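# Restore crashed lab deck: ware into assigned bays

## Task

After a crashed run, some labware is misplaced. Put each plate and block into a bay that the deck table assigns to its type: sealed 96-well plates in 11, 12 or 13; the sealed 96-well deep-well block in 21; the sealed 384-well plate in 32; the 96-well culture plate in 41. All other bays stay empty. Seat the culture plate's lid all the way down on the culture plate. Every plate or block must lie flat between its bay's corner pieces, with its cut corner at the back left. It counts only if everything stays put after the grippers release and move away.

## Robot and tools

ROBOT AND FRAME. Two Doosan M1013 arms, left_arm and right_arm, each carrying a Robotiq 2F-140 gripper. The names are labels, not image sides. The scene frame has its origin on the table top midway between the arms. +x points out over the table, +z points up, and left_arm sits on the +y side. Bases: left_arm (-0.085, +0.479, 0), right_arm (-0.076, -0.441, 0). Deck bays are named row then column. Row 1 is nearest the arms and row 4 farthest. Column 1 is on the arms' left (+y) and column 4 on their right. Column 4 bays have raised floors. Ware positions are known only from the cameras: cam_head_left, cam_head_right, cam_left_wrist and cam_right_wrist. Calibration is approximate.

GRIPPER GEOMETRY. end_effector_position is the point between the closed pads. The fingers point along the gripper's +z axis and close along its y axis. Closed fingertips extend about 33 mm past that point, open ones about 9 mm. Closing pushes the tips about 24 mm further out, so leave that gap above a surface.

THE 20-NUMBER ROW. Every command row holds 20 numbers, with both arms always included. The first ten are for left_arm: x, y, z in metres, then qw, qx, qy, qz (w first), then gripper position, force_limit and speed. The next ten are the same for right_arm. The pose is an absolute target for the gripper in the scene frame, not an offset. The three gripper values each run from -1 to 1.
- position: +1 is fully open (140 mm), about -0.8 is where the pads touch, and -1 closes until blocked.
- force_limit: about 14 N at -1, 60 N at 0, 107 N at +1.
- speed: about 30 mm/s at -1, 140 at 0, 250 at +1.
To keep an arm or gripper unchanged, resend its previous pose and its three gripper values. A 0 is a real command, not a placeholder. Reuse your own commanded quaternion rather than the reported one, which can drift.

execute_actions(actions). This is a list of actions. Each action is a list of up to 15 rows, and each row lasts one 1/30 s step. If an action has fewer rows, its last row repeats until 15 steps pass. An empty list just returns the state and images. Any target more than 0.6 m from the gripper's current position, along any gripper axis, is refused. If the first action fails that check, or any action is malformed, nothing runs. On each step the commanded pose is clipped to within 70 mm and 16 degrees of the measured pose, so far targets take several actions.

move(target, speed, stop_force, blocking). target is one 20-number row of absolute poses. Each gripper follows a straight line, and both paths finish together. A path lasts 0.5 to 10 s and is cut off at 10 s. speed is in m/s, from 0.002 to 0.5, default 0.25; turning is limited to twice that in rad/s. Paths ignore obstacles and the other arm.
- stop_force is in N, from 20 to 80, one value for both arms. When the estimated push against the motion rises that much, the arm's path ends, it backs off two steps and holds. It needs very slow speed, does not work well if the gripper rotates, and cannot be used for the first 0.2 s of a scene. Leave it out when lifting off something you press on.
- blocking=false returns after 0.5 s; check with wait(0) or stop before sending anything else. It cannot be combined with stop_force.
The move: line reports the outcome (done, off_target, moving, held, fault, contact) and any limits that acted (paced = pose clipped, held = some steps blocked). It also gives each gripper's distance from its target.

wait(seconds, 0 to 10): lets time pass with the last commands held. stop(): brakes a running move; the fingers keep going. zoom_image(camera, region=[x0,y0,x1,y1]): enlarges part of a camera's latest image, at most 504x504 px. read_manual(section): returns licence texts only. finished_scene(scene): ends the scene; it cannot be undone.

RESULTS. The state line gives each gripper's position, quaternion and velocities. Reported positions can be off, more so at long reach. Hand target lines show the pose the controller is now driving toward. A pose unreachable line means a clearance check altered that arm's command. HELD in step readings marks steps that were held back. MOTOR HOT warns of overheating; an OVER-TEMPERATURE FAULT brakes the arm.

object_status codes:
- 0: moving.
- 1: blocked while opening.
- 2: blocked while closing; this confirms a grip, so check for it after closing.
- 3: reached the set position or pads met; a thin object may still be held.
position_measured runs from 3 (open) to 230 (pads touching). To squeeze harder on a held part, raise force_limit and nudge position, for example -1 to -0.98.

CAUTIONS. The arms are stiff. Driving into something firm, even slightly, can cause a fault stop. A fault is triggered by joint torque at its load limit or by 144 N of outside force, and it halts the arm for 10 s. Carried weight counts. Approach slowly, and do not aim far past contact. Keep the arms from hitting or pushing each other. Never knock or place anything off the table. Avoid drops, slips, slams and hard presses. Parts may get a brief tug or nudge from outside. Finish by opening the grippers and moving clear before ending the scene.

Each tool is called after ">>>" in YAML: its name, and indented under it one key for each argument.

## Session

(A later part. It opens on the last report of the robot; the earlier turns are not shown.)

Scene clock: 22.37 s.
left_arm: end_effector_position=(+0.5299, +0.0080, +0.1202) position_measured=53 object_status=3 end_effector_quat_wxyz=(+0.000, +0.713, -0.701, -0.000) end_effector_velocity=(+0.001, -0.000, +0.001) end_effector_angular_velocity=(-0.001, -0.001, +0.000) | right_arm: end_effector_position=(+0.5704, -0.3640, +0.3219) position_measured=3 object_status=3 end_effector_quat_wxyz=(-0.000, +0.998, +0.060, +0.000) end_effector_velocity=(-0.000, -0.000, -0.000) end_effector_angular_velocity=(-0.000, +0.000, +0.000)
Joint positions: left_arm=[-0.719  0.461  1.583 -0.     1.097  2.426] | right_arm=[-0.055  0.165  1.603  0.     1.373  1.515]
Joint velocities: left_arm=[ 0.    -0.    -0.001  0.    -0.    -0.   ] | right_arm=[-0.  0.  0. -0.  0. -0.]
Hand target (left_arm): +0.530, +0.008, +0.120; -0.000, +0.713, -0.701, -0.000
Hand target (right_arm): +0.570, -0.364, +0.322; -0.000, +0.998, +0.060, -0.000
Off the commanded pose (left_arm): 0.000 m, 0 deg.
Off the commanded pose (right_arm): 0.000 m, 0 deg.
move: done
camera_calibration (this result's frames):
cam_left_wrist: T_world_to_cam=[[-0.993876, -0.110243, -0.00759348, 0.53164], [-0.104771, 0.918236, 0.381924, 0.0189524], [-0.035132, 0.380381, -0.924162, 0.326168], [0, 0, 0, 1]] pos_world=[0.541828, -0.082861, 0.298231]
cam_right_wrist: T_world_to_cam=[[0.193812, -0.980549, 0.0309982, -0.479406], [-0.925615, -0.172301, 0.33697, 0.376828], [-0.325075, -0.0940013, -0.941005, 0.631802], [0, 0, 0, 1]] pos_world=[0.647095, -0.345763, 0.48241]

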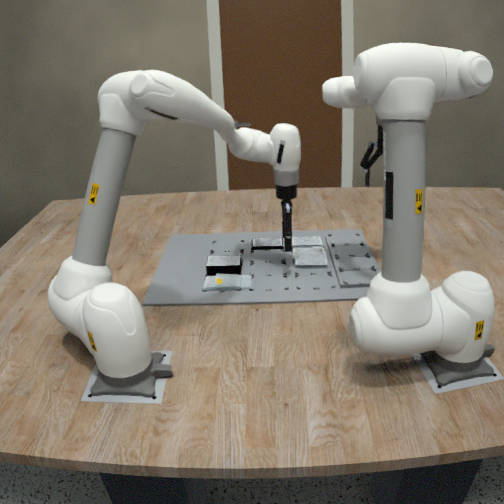

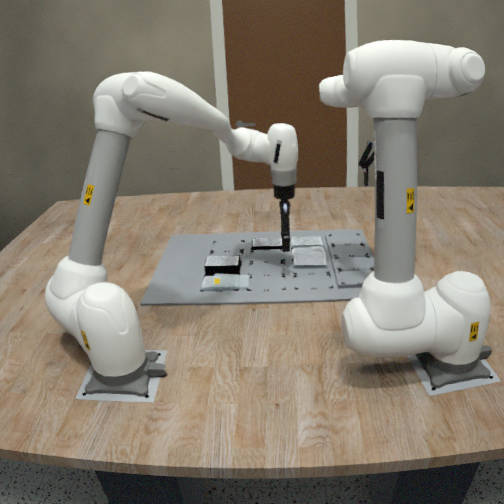

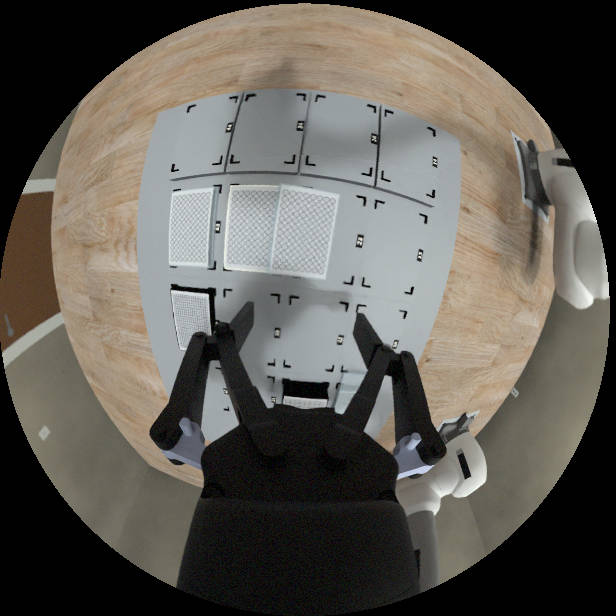

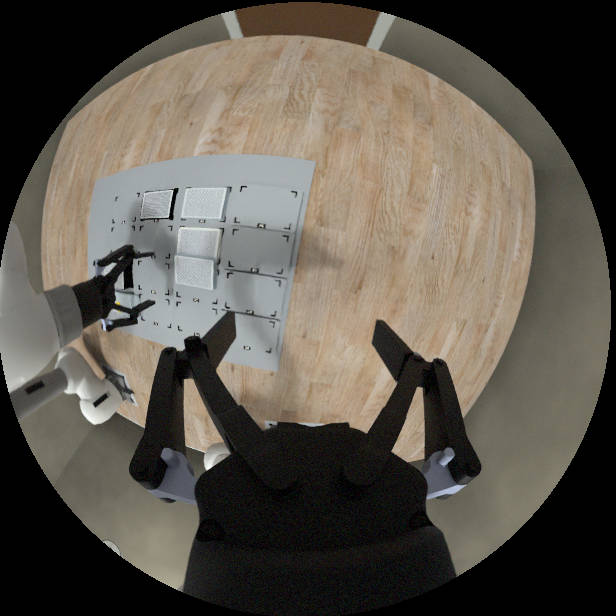

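>>> move:
  target: [0.5313,-0.084,0.0733,-0.069,0.7098,-0.6975,0.0702,0.45,-0.3,-0.5,0.5704,-0.364,0.3219,0,0.998,0.06,0,1,0,0]
  speed: 0.12

>>> zoom_image:
  camera: "cam_left_wrist"
  region: [200, 200, 420, 420]

Scene clock: 24.20 s.
left_arm: end_effector_position=(+0.5310, -0.0840, +0.0732) position_measured=72 object_status=3 end_effector_quat_wxyz=(-0.069, +0.710, -0.698, +0.070) end_effector_velocity=(-0.001, +0.000, -0.001) end_effector_angular_velocity=(+0.000, +0.001, -0.001) | right_arm: end_effector_position=(+0.5704, -0.3640, +0.3219) position_measured=3 object_status=3 end_effector_quat_wxyz=(-0.000, +0.998, +0.060, +0.000) end_effector_velocity=(+0.000, +0.000, +0.000) end_effector_angular_velocity=(-0.000, -0.000, +0.002)
Joint positions: left_arm=[-0.861  0.522  1.596  0.187  0.9    2.176] | right_arm=[-0.055  0.165  1.603  0.     1.373  1.515]
Joint velocities: left_arm=[ 0.     0.     0.001 -0.001 -0.001  0.001] | right_arm=[ 0.    -0.     0.    -0.    -0.    -0.001]
Hand target (left_arm): +0.531, -0.084, +0.073; -0.069, +0.710, -0.698, +0.070
Hand target (right_arm): +0.570, -0.364, +0.322; -0.000, +0.998, +0.060, -0.000
Off the commanded pose (left_arm): 0.000 m, 0 deg.
Off the commanded pose (right_arm): 0.000 m, 0 deg.
move: done
camera_calibration (this result's frames):
cam_left_wrist: T_world_to_cam=[[-0.973149, -0.10992, -0.202236, 0.525503], [-0.177307, 0.918242, 0.354109, 0.162048], [0.146778, 0.380459, -0.913076, 0.220366], [0, 0, 0, 1]] pos_world=[0.50778, -0.174877, 0.250104]
cam_right_wrist: T_world_to_cam=[[0.193812, -0.980549, 0.0309982, -0.479406], [-0.925615, -0.172301, 0.33697, 0.376828], [-0.325075, -0.0940013, -0.941005, 0.631802], [0, 0, 0, 1]] pos_world=[0.647095, -0.345763, 0.48241]

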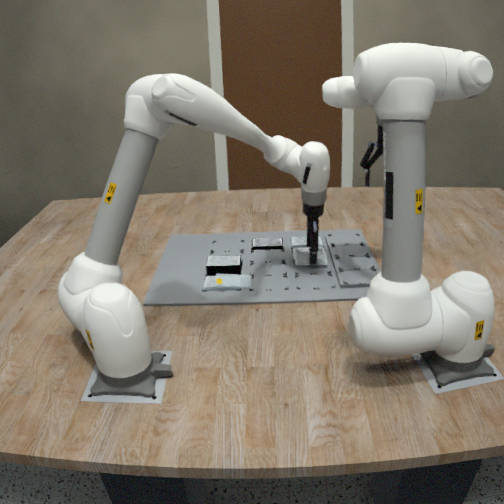

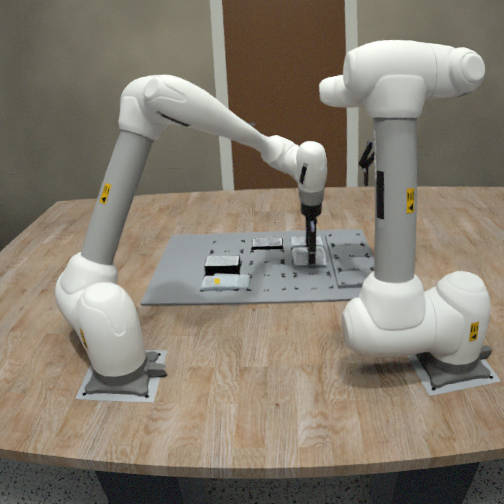

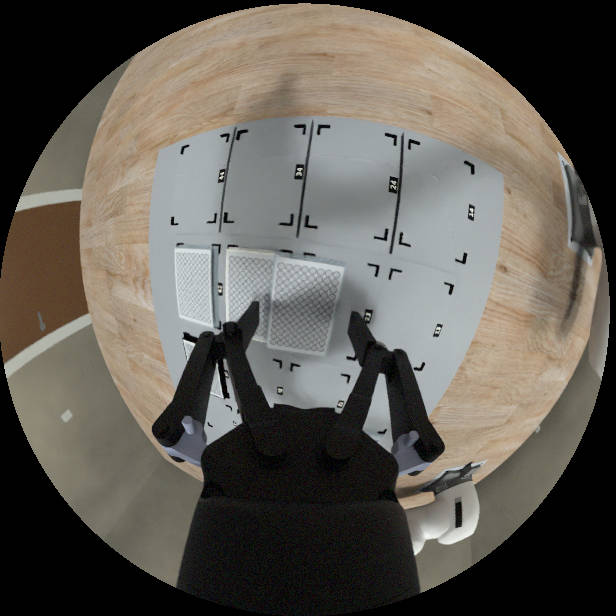

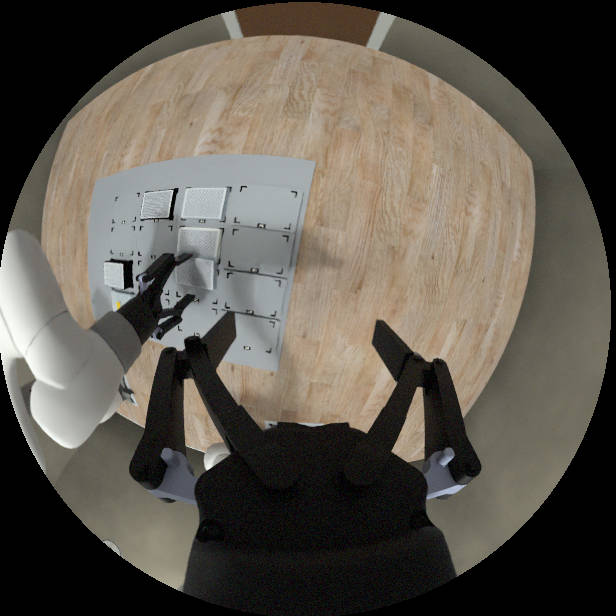

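Region (200, 200, 420, 420) of cam_left_wrist's 616x616 image, scaled by 2.291, with more detail than that image has.

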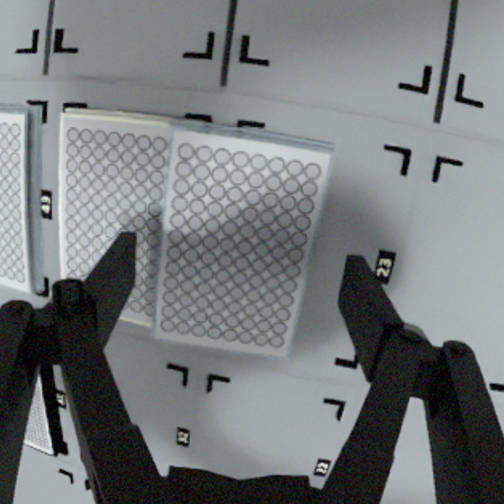

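>>> move:
  target: [0.5385,-0.084,0.0441,-0.069,0.7098,-0.6975,0.0702,0.45,-0.3,-0.5,0.5704,-0.364,0.3219,0,0.998,0.06,0,1,0,0]
  speed: 0.02
  stop_force: 20

>>> zoom_image:
  camera: "cam_left_wrist"
  region: [200, 200, 420, 420]

Scene clock: 26.40 s.
left_arm: end_effector_position=(+0.5385, -0.0840, +0.0440) position_measured=72 object_status=3 end_effector_quat_wxyz=(-0.069, +0.710, -0.697, +0.070) end_effector_velocity=(-0.000, +0.001, -0.001) end_effector_angular_velocity=(+0.001, +0.001, +0.002) | right_arm: end_effector_position=(+0.5704, -0.3640, +0.3219) position_measured=3 object_status=3 end_effector_quat_wxyz=(-0.000, +0.998, +0.060, +0.000) end_effector_velocity=(+0.000, -0.001, +0.000) end_effector_angular_velocity=(-0.001, +0.000, -0.001)
Joint positions: left_arm=[-0.854  0.554  1.603  0.193  0.86   2.174] | right_arm=[-0.055  0.165  1.603  0.     1.373  1.515]
Joint velocities: left_arm=[ 0.     0.001  0.001 -0.     0.001 -0.001] | right_arm=[-0.001 -0.    -0.    -0.001  0.     0.   ]
Hand target (left_arm): +0.538, -0.084, +0.044; -0.069, +0.710, -0.697, +0.070
Hand target (right_arm): +0.570, -0.364, +0.322; -0.000, +0.998, +0.060, -0.000
Off the commanded pose (left_arm): 0.000 m, 0 deg.
Off the commanded pose (right_arm): 0.000 m, 0 deg.
move: done
camera_calibration (this result's frames):
cam_left_wrist: T_world_to_cam=[[-0.973119, -0.109992, -0.202339, 0.526823], [-0.177432, 0.918182, 0.354204, 0.173712], [0.146824, 0.380584, -0.913016, 0.192648], [0, 0, 0, 1]] pos_world=[0.515198, -0.174871, 0.220959]
cam_right_wrist: T_world_to_cam=[[0.193812, -0.980549, 0.0309981, -0.479406], [-0.925615, -0.172301, 0.33697, 0.376828], [-0.325075, -0.0940012, -0.941005, 0.631802], [0, 0, 0, 1]] pos_world=[0.647095, -0.345763, 0.48241]

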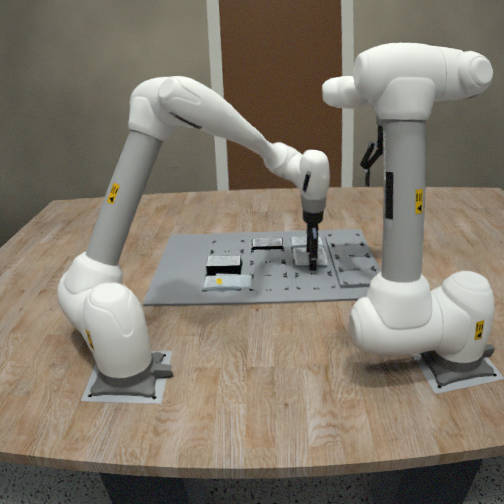

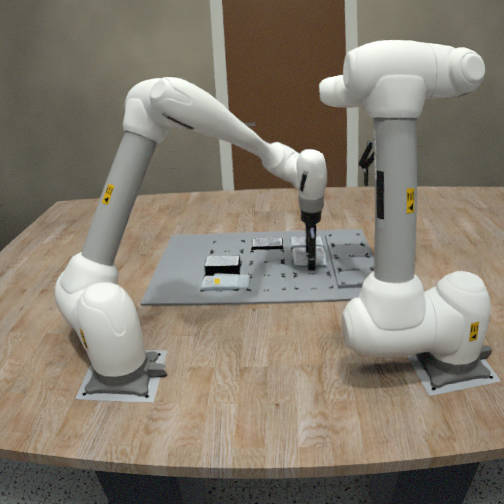

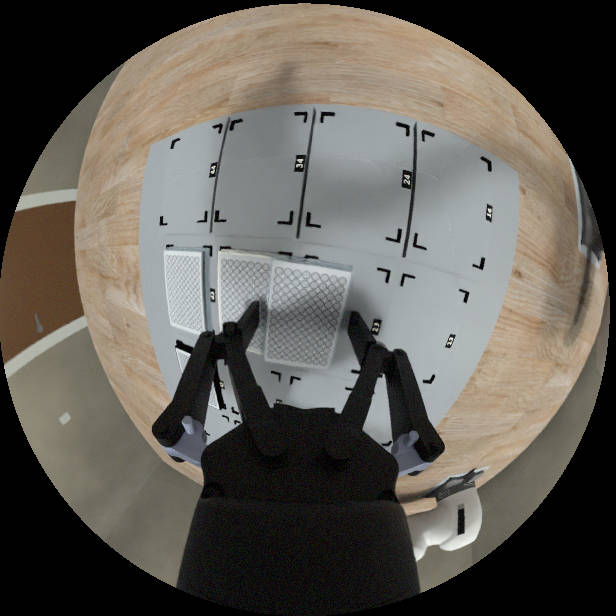

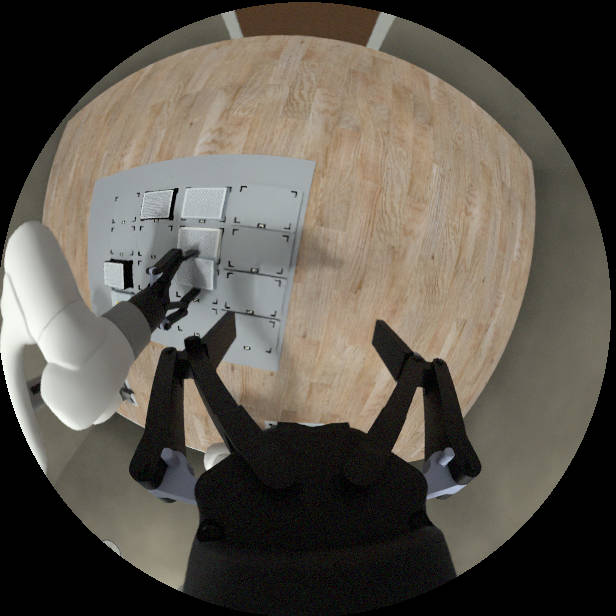

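Region (200, 200, 420, 420) of cam_left_wrist's 616x616 image, scaled by 2.291, with more detail than that image has.

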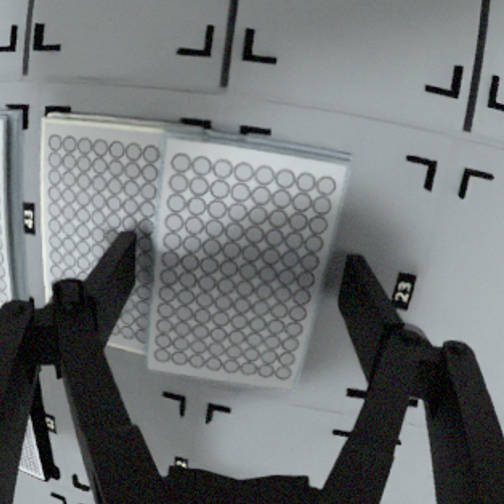

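>>> move:
  target: [0.5385,-0.084,0.0441,-0.069,0.7098,-0.6975,0.0702,-1,-0.3,-0.5,0.5704,-0.364,0.3219,0,0.998,0.06,0,1,0,0]
  speed: 0.01

>>> move:
  target: [0.525,-0.085,0.06,0,0.7133,-0.7009,0,-1,-0.3,-0.5,0.5704,-0.364,0.3219,0,0.998,0.06,0,1,0,0]
  speed: 0.03

>>> move:
  target: [0.507,-0.086,0.044,0,0.7133,-0.7009,0,-1,-0.3,-0.5,0.5704,-0.364,0.3219,0,0.998,0.06,0,1,0,0]
  speed: 0.02

>>> zoom_image:
  camera: "cam_left_wrist"
  region: [220, 210, 400, 390]

Scene clock: 27.60 s.
left_arm: end_effector_position=(+0.5386, -0.0841, +0.0444) position_measured=104 object_status=2 end_effector_quat_wxyz=(-0.069, +0.710, -0.697, +0.070) end_effector_velocity=(+0.000, +0.001, -0.001) end_effector_angular_velocity=(+0.001, +0.000, -0.000) | right_arm: end_effector_position=(+0.5704, -0.3640, +0.3219) position_measured=3 object_status=3 end_effector_quat_wxyz=(-0.000, +0.998, +0.060, +0.000) end_effector_velocity=(-0.000, -0.000, +0.000) end_effector_angular_velocity=(+0.000, +0.001, -0.001)
Joint positions: left_arm=[-0.854  0.554  1.603  0.193  0.86   2.174] | right_arm=[-0.055  0.165  1.603  0.     1.373  1.515]
Joint velocities: left_arm=[ 0.001  0.     0.001  0.001 -0.     0.   ] | right_arm=[-0.001 -0.    -0.     0.     0.001  0.   ]
Hand target (left_arm): +0.538, -0.084, +0.044; -0.069, +0.710, -0.697, +0.070
Hand target (right_arm): +0.570, -0.364, +0.322; -0.000, +0.998, +0.060, -0.000
Off the commanded pose (left_arm): 0.000 m, 0 deg.
Off the commanded pose (right_arm): 0.000 m, 0 deg.
move: done
camera_calibration (this result's frames):
cam_left_wrist: T_world_to_cam=[[-0.973058, -0.11006, -0.202596, 0.526935], [-0.177538, 0.9183, 0.353844, 0.173785], [0.1471, 0.380279, -0.913099, 0.192796], [0, 0, 0, 1]] pos_world=[0.515232, -0.174909, 0.221304]
cam_right_wrist: T_world_to_cam=[[0.193812, -0.980549, 0.0309981, -0.479406], [-0.925615, -0.172301, 0.33697, 0.376828], [-0.325075, -0.0940011, -0.941005, 0.631802], [0, 0, 0, 1]] pos_world=[0.647095, -0.345763, 0.48241]

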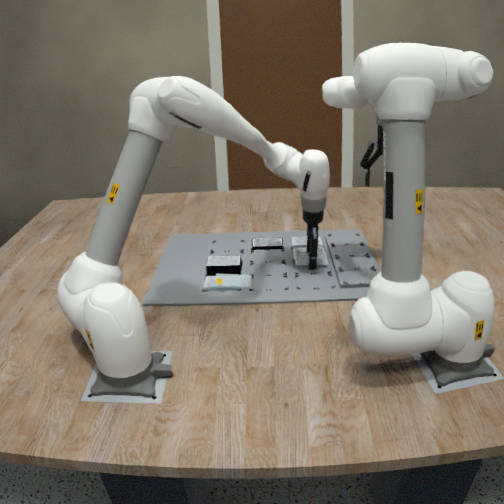

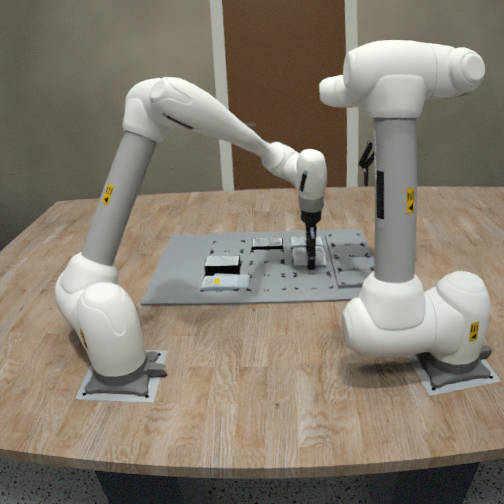

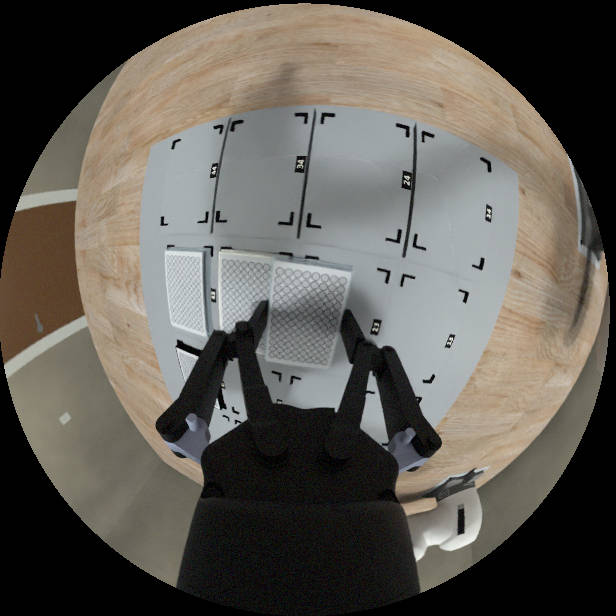

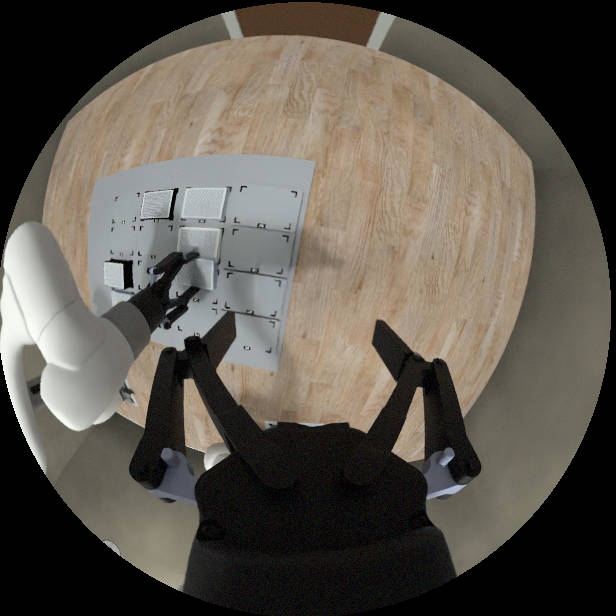

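Scene clock: 31.13 s.
left_arm: end_effector_position=(+0.5250, -0.0850, +0.0600) position_measured=105 object_status=2 end_effector_quat_wxyz=(-0.000, +0.713, -0.701, -0.000) end_effector_velocity=(-0.000, +0.000, +0.000) end_effector_angular_velocity=(+0.000, +0.001, +0.001) | right_arm: end_effector_position=(+0.5704, -0.3640, +0.3219) position_measured=3 object_status=3 end_effector_quat_wxyz=(-0.000, +0.998, +0.060, +0.000) end_effector_velocity=(+0.000, -0.000, +0.000) end_effector_angular_velocity=(-0.000, -0.000, +0.000)
Joint positions: left_arm=[-0.809  0.588  1.5    0.     1.055  2.336] | right_arm=[-0.055  0.165  1.603  0.     1.373  1.515]
Joint velocities: left_arm=[ 0.    -0.    -0.    -0.001  0.001 -0.001] | right_arm=[-0. -0.  0. -0. -0.  0.]
Hand target (left_arm): +0.525, -0.085, +0.060; -0.000, +0.713, -0.701, -0.000
Hand target (right_arm): +0.570, -0.364, +0.322; -0.000, +0.998, +0.060, -0.000
Off the commanded pose (left_arm): 0.000 m, 0 deg.
Off the commanded pose (right_arm): 0.000 m, 0 deg.
move: done
camera_calibration (this result's frames):
cam_left_wrist: T_world_to_cam=[[-0.993893, -0.110066, -0.00784163, 0.516081], [-0.104692, 0.91814, 0.382176, 0.126759], [-0.0348649, 0.380663, -0.924056, 0.305661], [0, 0, 0, 1]] pos_world=[0.536857, -0.175933, 0.238051]
cam_right_wrist: T_world_to_cam=[[0.193812, -0.980549, 0.0309981, -0.479406], [-0.925615, -0.172301, 0.33697, 0.376828], [-0.325075, -0.0940011, -0.941005, 0.631802], [0, 0, 0, 1]] pos_world=[0.647095, -0.345763, 0.48241]

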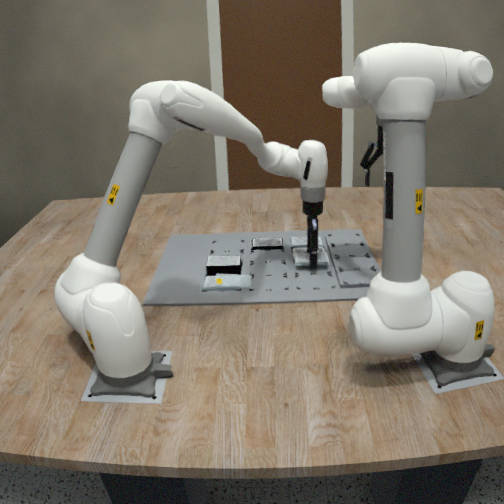

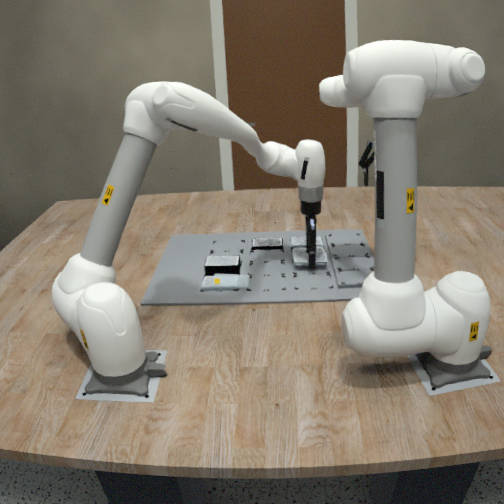

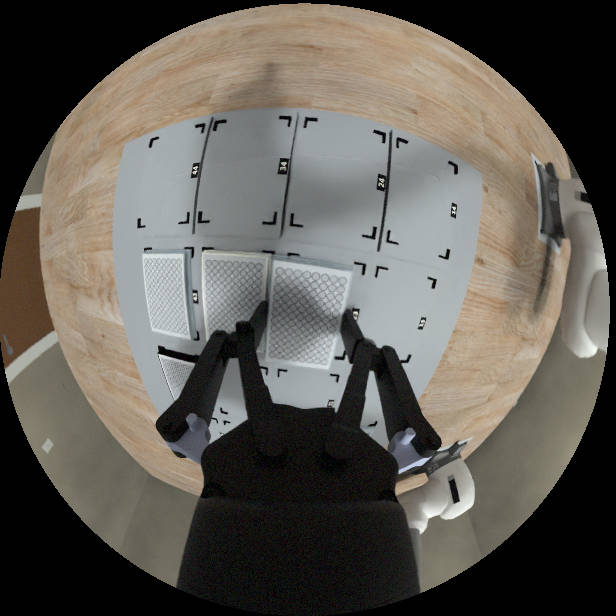

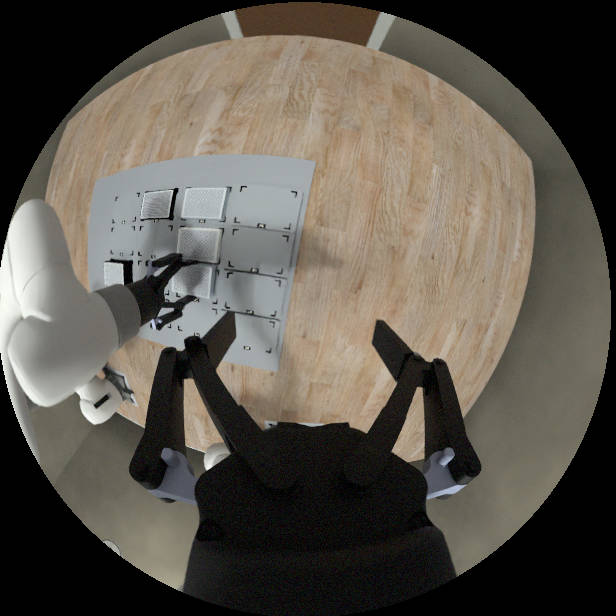

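Scene clock: 32.57 s.
left_arm: end_effector_position=(+0.5070, -0.0860, +0.0440) position_measured=105 object_status=2 end_effector_quat_wxyz=(+0.000, +0.713, -0.701, +0.000) end_effector_velocity=(-0.001, -0.000, -0.001) end_effector_angular_velocity=(+0.000, +0.000, -0.001) | right_arm: end_effector_position=(+0.5704, -0.3640, +0.3219) position_measured=3 object_status=3 end_effector_quat_wxyz=(-0.000, +0.998, +0.060, +0.000) end_effector_velocity=(+0.001, +0.000, -0.000) end_effector_angular_velocity=(+0.000, -0.002, -0.001)
Joint positions: left_arm=[-0.825  0.583  1.54  -0.     1.018  2.319] | right_arm=[-0.055  0.165  1.603  0.     1.373  1.515]
Joint velocities: left_arm=[-0.001 -0.     0.001  0.    -0.001 -0.   ] | right_arm=[ 0.     0.     0.     0.    -0.002  0.001]
Hand target (left_arm): +0.507, -0.086, +0.044; -0.000, +0.713, -0.701, -0.000
Hand target (right_arm): +0.570, -0.364, +0.322; -0.000, +0.998, +0.060, -0.000
Off the commanded pose (left_arm): 0.000 m, 0 deg.
Off the commanded pose (right_arm): 0.000 m, 0 deg.
move: done
camera_calibration (this result's frames):
cam_left_wrist: T_world_to_cam=[[-0.993893, -0.110069, -0.00779453, 0.497914], [-0.104683, 0.91821, 0.38201, 0.131892], [-0.0348903, 0.380493, -0.924125, 0.290638], [0, 0, 0, 1]] pos_world=[0.518821, -0.176886, 0.222082]
cam_right_wrist: T_world_to_cam=[[0.193812, -0.980549, 0.0309983, -0.479406], [-0.925615, -0.172301, 0.33697, 0.376828], [-0.325075, -0.0940014, -0.941005, 0.631802], [0, 0, 0, 1]] pos_world=[0.647095, -0.345763, 0.48241]

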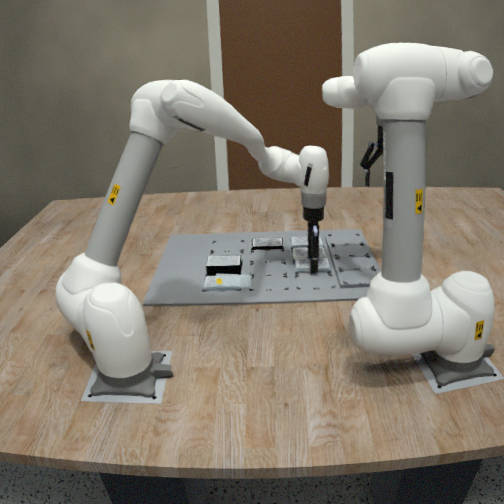

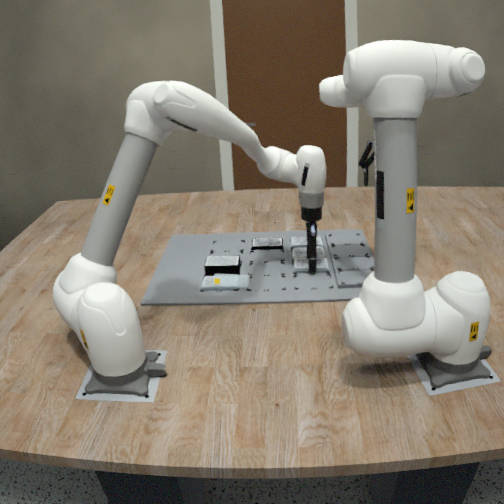

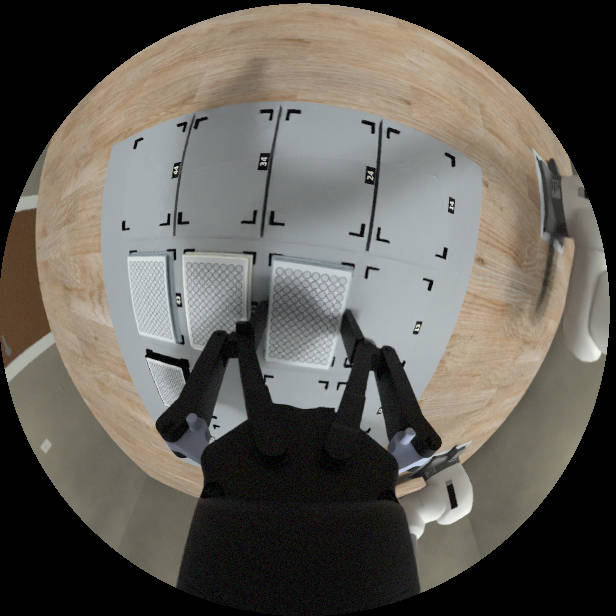

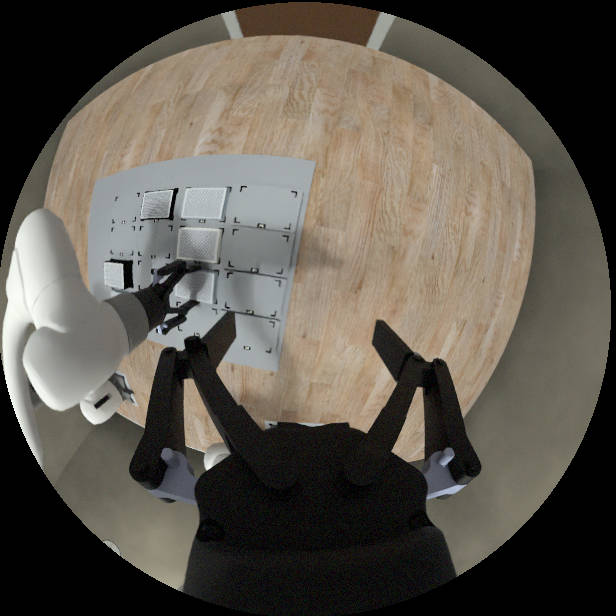

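Region (220, 210, 400, 390) of cam_left_wrist's 616x616 image, scaled by 2.800, with more detail than that image has.

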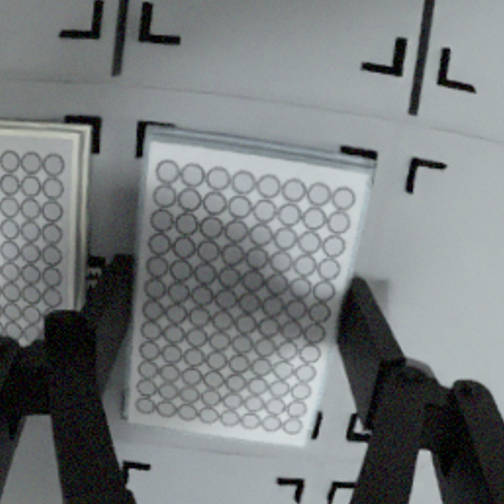

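>>> move:
  target: [0.507,-0.0855,0.042,0,0.7211,-0.6928,0,-1,-0.3,-0.5,0.5704,-0.364,0.3219,0,0.998,0.06,0,1,0,0]
  speed: 0.015

>>> zoom_image:
  camera: "cam_left_wrist"
  region: [220, 210, 400, 390]

>>> zoom_image:
  camera: "cam_right_wrist"
  region: [130, 220, 250, 340]

Scene clock: 33.97 s.
left_arm: end_effector_position=(+0.5070, -0.0855, +0.0420) position_measured=105 object_status=2 end_effector_quat_wxyz=(+0.000, +0.721, -0.693, +0.000) end_effector_velocity=(+0.000, -0.000, +0.000) end_effector_angular_velocity=(-0.001, +0.001, +0.001) | right_arm: end_effector_position=(+0.5704, -0.3640, +0.3219) position_measured=3 object_status=3 end_effector_quat_wxyz=(-0.000, +0.998, +0.060, +0.000) end_effector_velocity=(-0.000, -0.000, +0.000) end_effector_angular_velocity=(-0.000, +0.000, -0.001)
Joint positions: left_arm=[-0.825  0.585  1.542 -0.     1.015  2.297] | right_arm=[-0.055  0.165  1.603  0.     1.373  1.515]
Joint velocities: left_arm=[ 0.     0.    -0.001 -0.001  0.    -0.001] | right_arm=[-0.    -0.    -0.    -0.     0.     0.001]
Hand target (left_arm): +0.507, -0.085, +0.042; -0.000, +0.721, -0.693, +0.000
Hand target (right_arm): +0.570, -0.364, +0.322; -0.000, +0.998, +0.060, -0.000
Off the commanded pose (left_arm): 0.000 m, 0 deg.
Off the commanded pose (right_arm): 0.000 m, 0 deg.
move: done
camera_calibration (this result's frames):
cam_left_wrist: T_world_to_cam=[[-0.991172, -0.132351, -0.00779449, 0.494676], [-0.125268, 0.915629, 0.38201, 0.142433], [-0.0434226, 0.379614, -0.924125, 0.292841], [0, 0, 0, 1]] pos_world=[0.520867, -0.176111, 0.220067]
cam_right_wrist: T_world_to_cam=[[0.193812, -0.980549, 0.0309982, -0.479406], [-0.925615, -0.172301, 0.33697, 0.376828], [-0.325075, -0.0940012, -0.941005, 0.631802], [0, 0, 0, 1]] pos_world=[0.647095, -0.345763, 0.48241]

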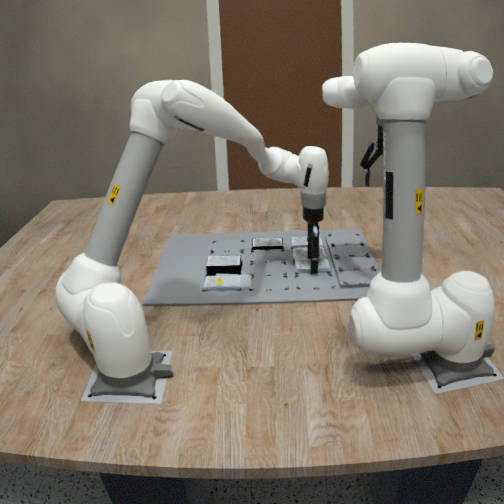

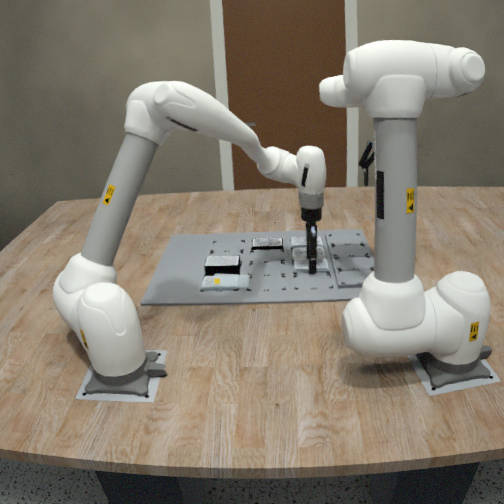

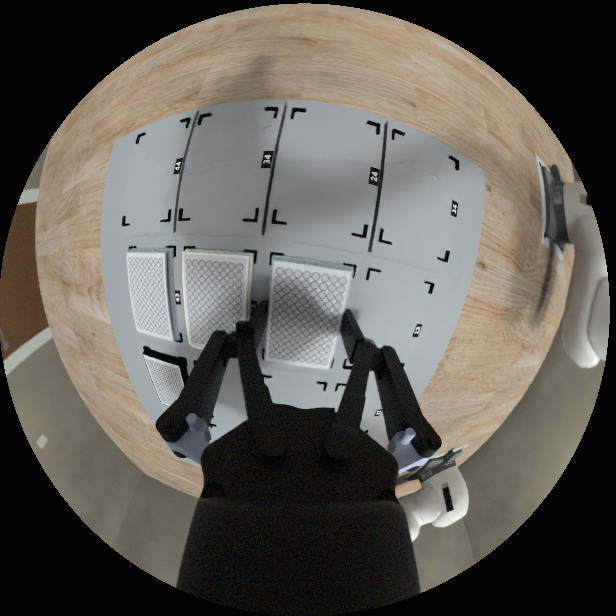

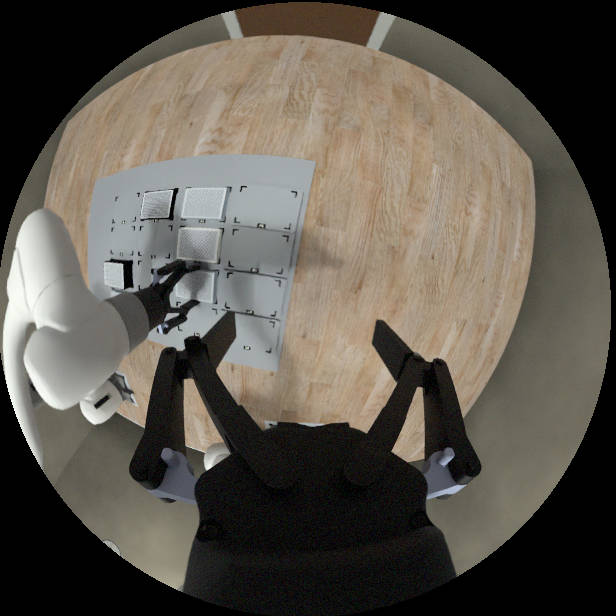

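Region (220, 210, 400, 390) of cam_left_wrist's 616x616 image, scaled by 2.800, with more detail than that image has.

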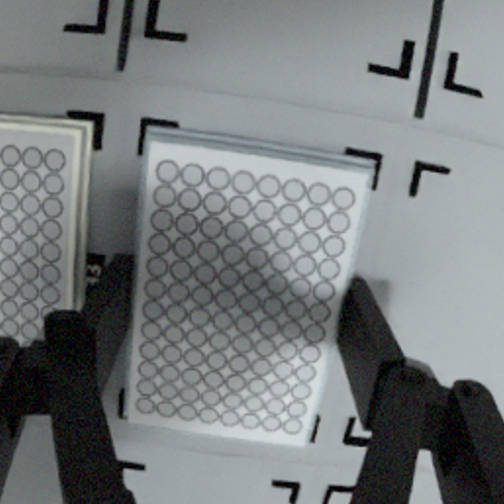

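Region (130, 220, 250, 340) of cam_right_wrist's 616x616 image, scaled by 4.200, with more detail than that image has.

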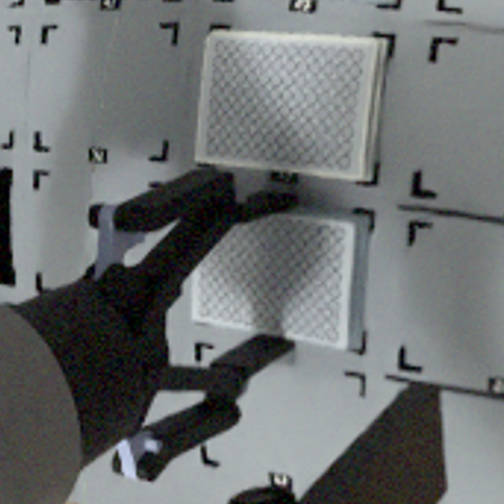

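Good; lower.

>>> move:
  target: [0.507,-0.0852,0.033,0,0.7211,-0.6928,0,-1,-0.3,-0.5,0.5704,-0.364,0.3219,0,0.998,0.06,0,1,0,0]
  speed: 0.006
  stop_force: 20

>>> zoom_image:
  camera: "cam_left_wrist"
  region: [220, 210, 400, 390]

Scene clock: 35.10 s.
left_arm: end_effector_position=(+0.5070, -0.0853, +0.0385) position_measured=105 object_status=2 end_effector_quat_wxyz=(+0.000, +0.721, -0.693, -0.000) end_effector_velocity=(-0.000, -0.000, +0.000) end_effector_angular_velocity=(+0.001, +0.001, -0.000) | right_arm: end_effector_position=(+0.5704, -0.3640, +0.3219) position_measured=3 object_status=3 end_effector_quat_wxyz=(-0.000, +0.998, +0.060, +0.000) end_effector_velocity=(-0.000, -0.000, -0.000) end_effector_angular_velocity=(+0.000, +0.000, -0.001)
Joint positions: left_arm=[-0.825  0.587  1.545 -0.     1.01   2.297] | right_arm=[-0.055  0.165  1.603  0.     1.373  1.515]
Joint velocities: left_arm=[-0.     0.001 -0.001 -0.     0.002  0.   ] | right_arm=[-0.     0.    -0.     0.     0.     0.001]
Hand target (left_arm): +0.507, -0.085, +0.039; +0.000, +0.721, -0.693, +0.000
Hand target (right_arm): +0.570, -0.364, +0.322; -0.000, +0.998, +0.060, -0.000
Off the commanded pose (left_arm): 0.006 m, 0 deg.
Off the commanded pose (right_arm): 0.000 m, 0 deg.
move: contact (left_arm)
camera_calibration (this result's frames):
cam_left_wrist: T_world_to_cam=[[-0.991154, -0.132492, -0.00775769, 0.49465], [-0.125382, 0.915594, 0.382056, 0.143679], [-0.0435165, 0.379649, -0.924106, 0.289589], [0, 0, 0, 1]] pos_world=[0.520891, -0.175957, 0.216555]
cam_right_wrist: T_world_to_cam=[[0.193812, -0.980549, 0.0309981, -0.479406], [-0.925615, -0.172301, 0.33697, 0.376828], [-0.325075, -0.0940011, -0.941005, 0.631802], [0, 0, 0, 1]] pos_world=[0.647095, -0.345763, 0.48241]

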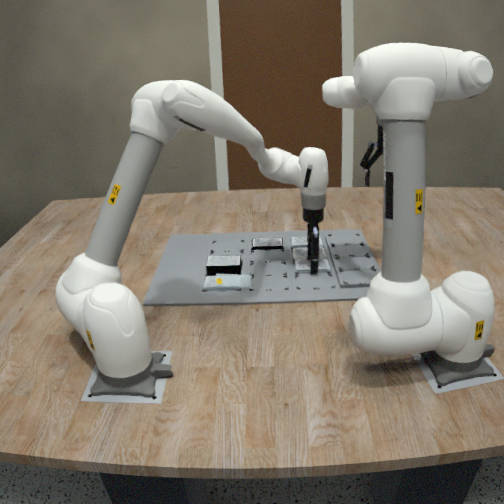

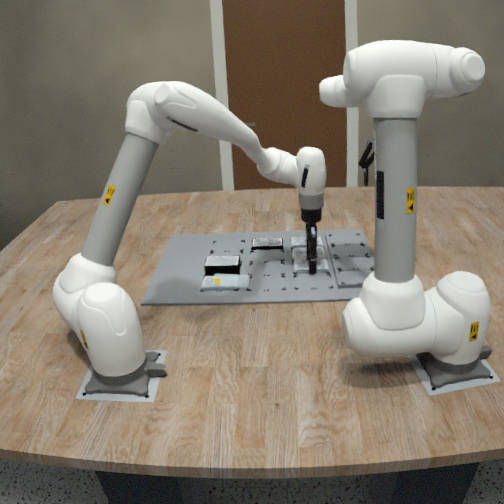

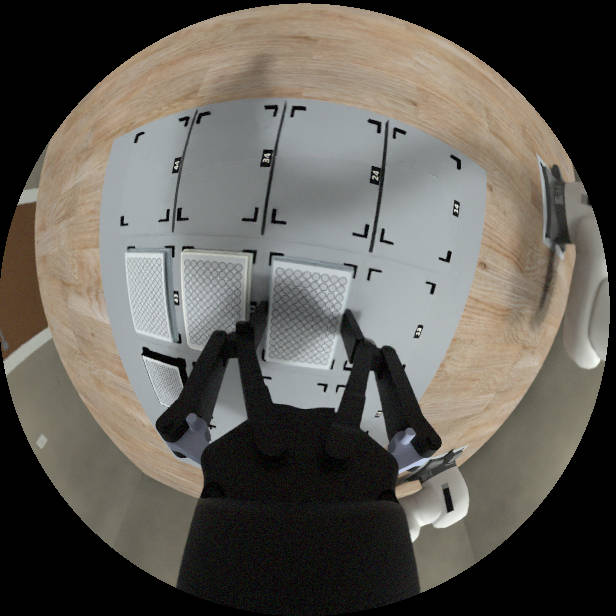

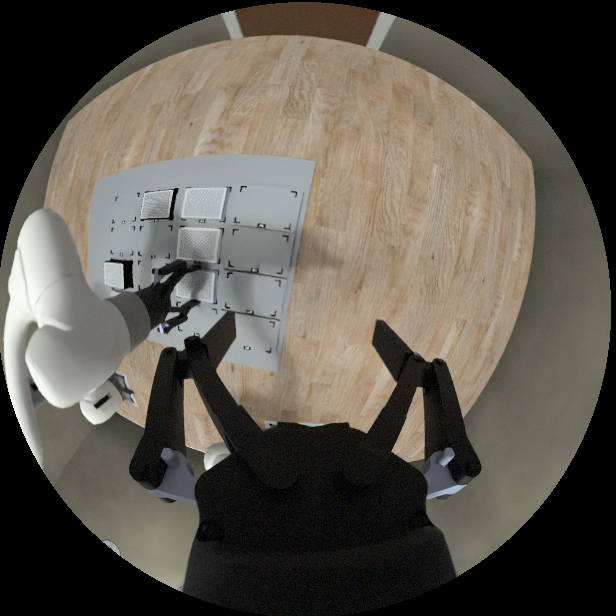

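Region (220, 210, 400, 390) of cam_left_wrist's 616x616 image, scaled by 2.800, with more detail than that image has.

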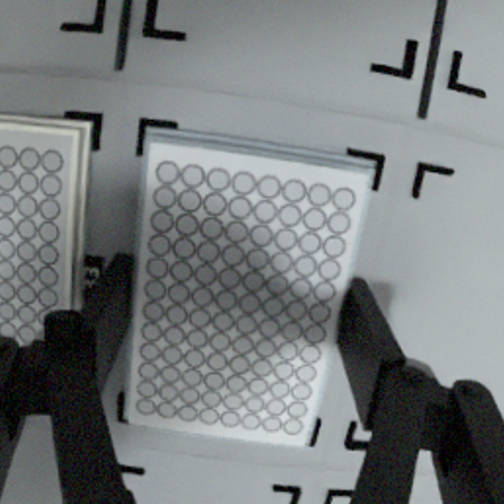

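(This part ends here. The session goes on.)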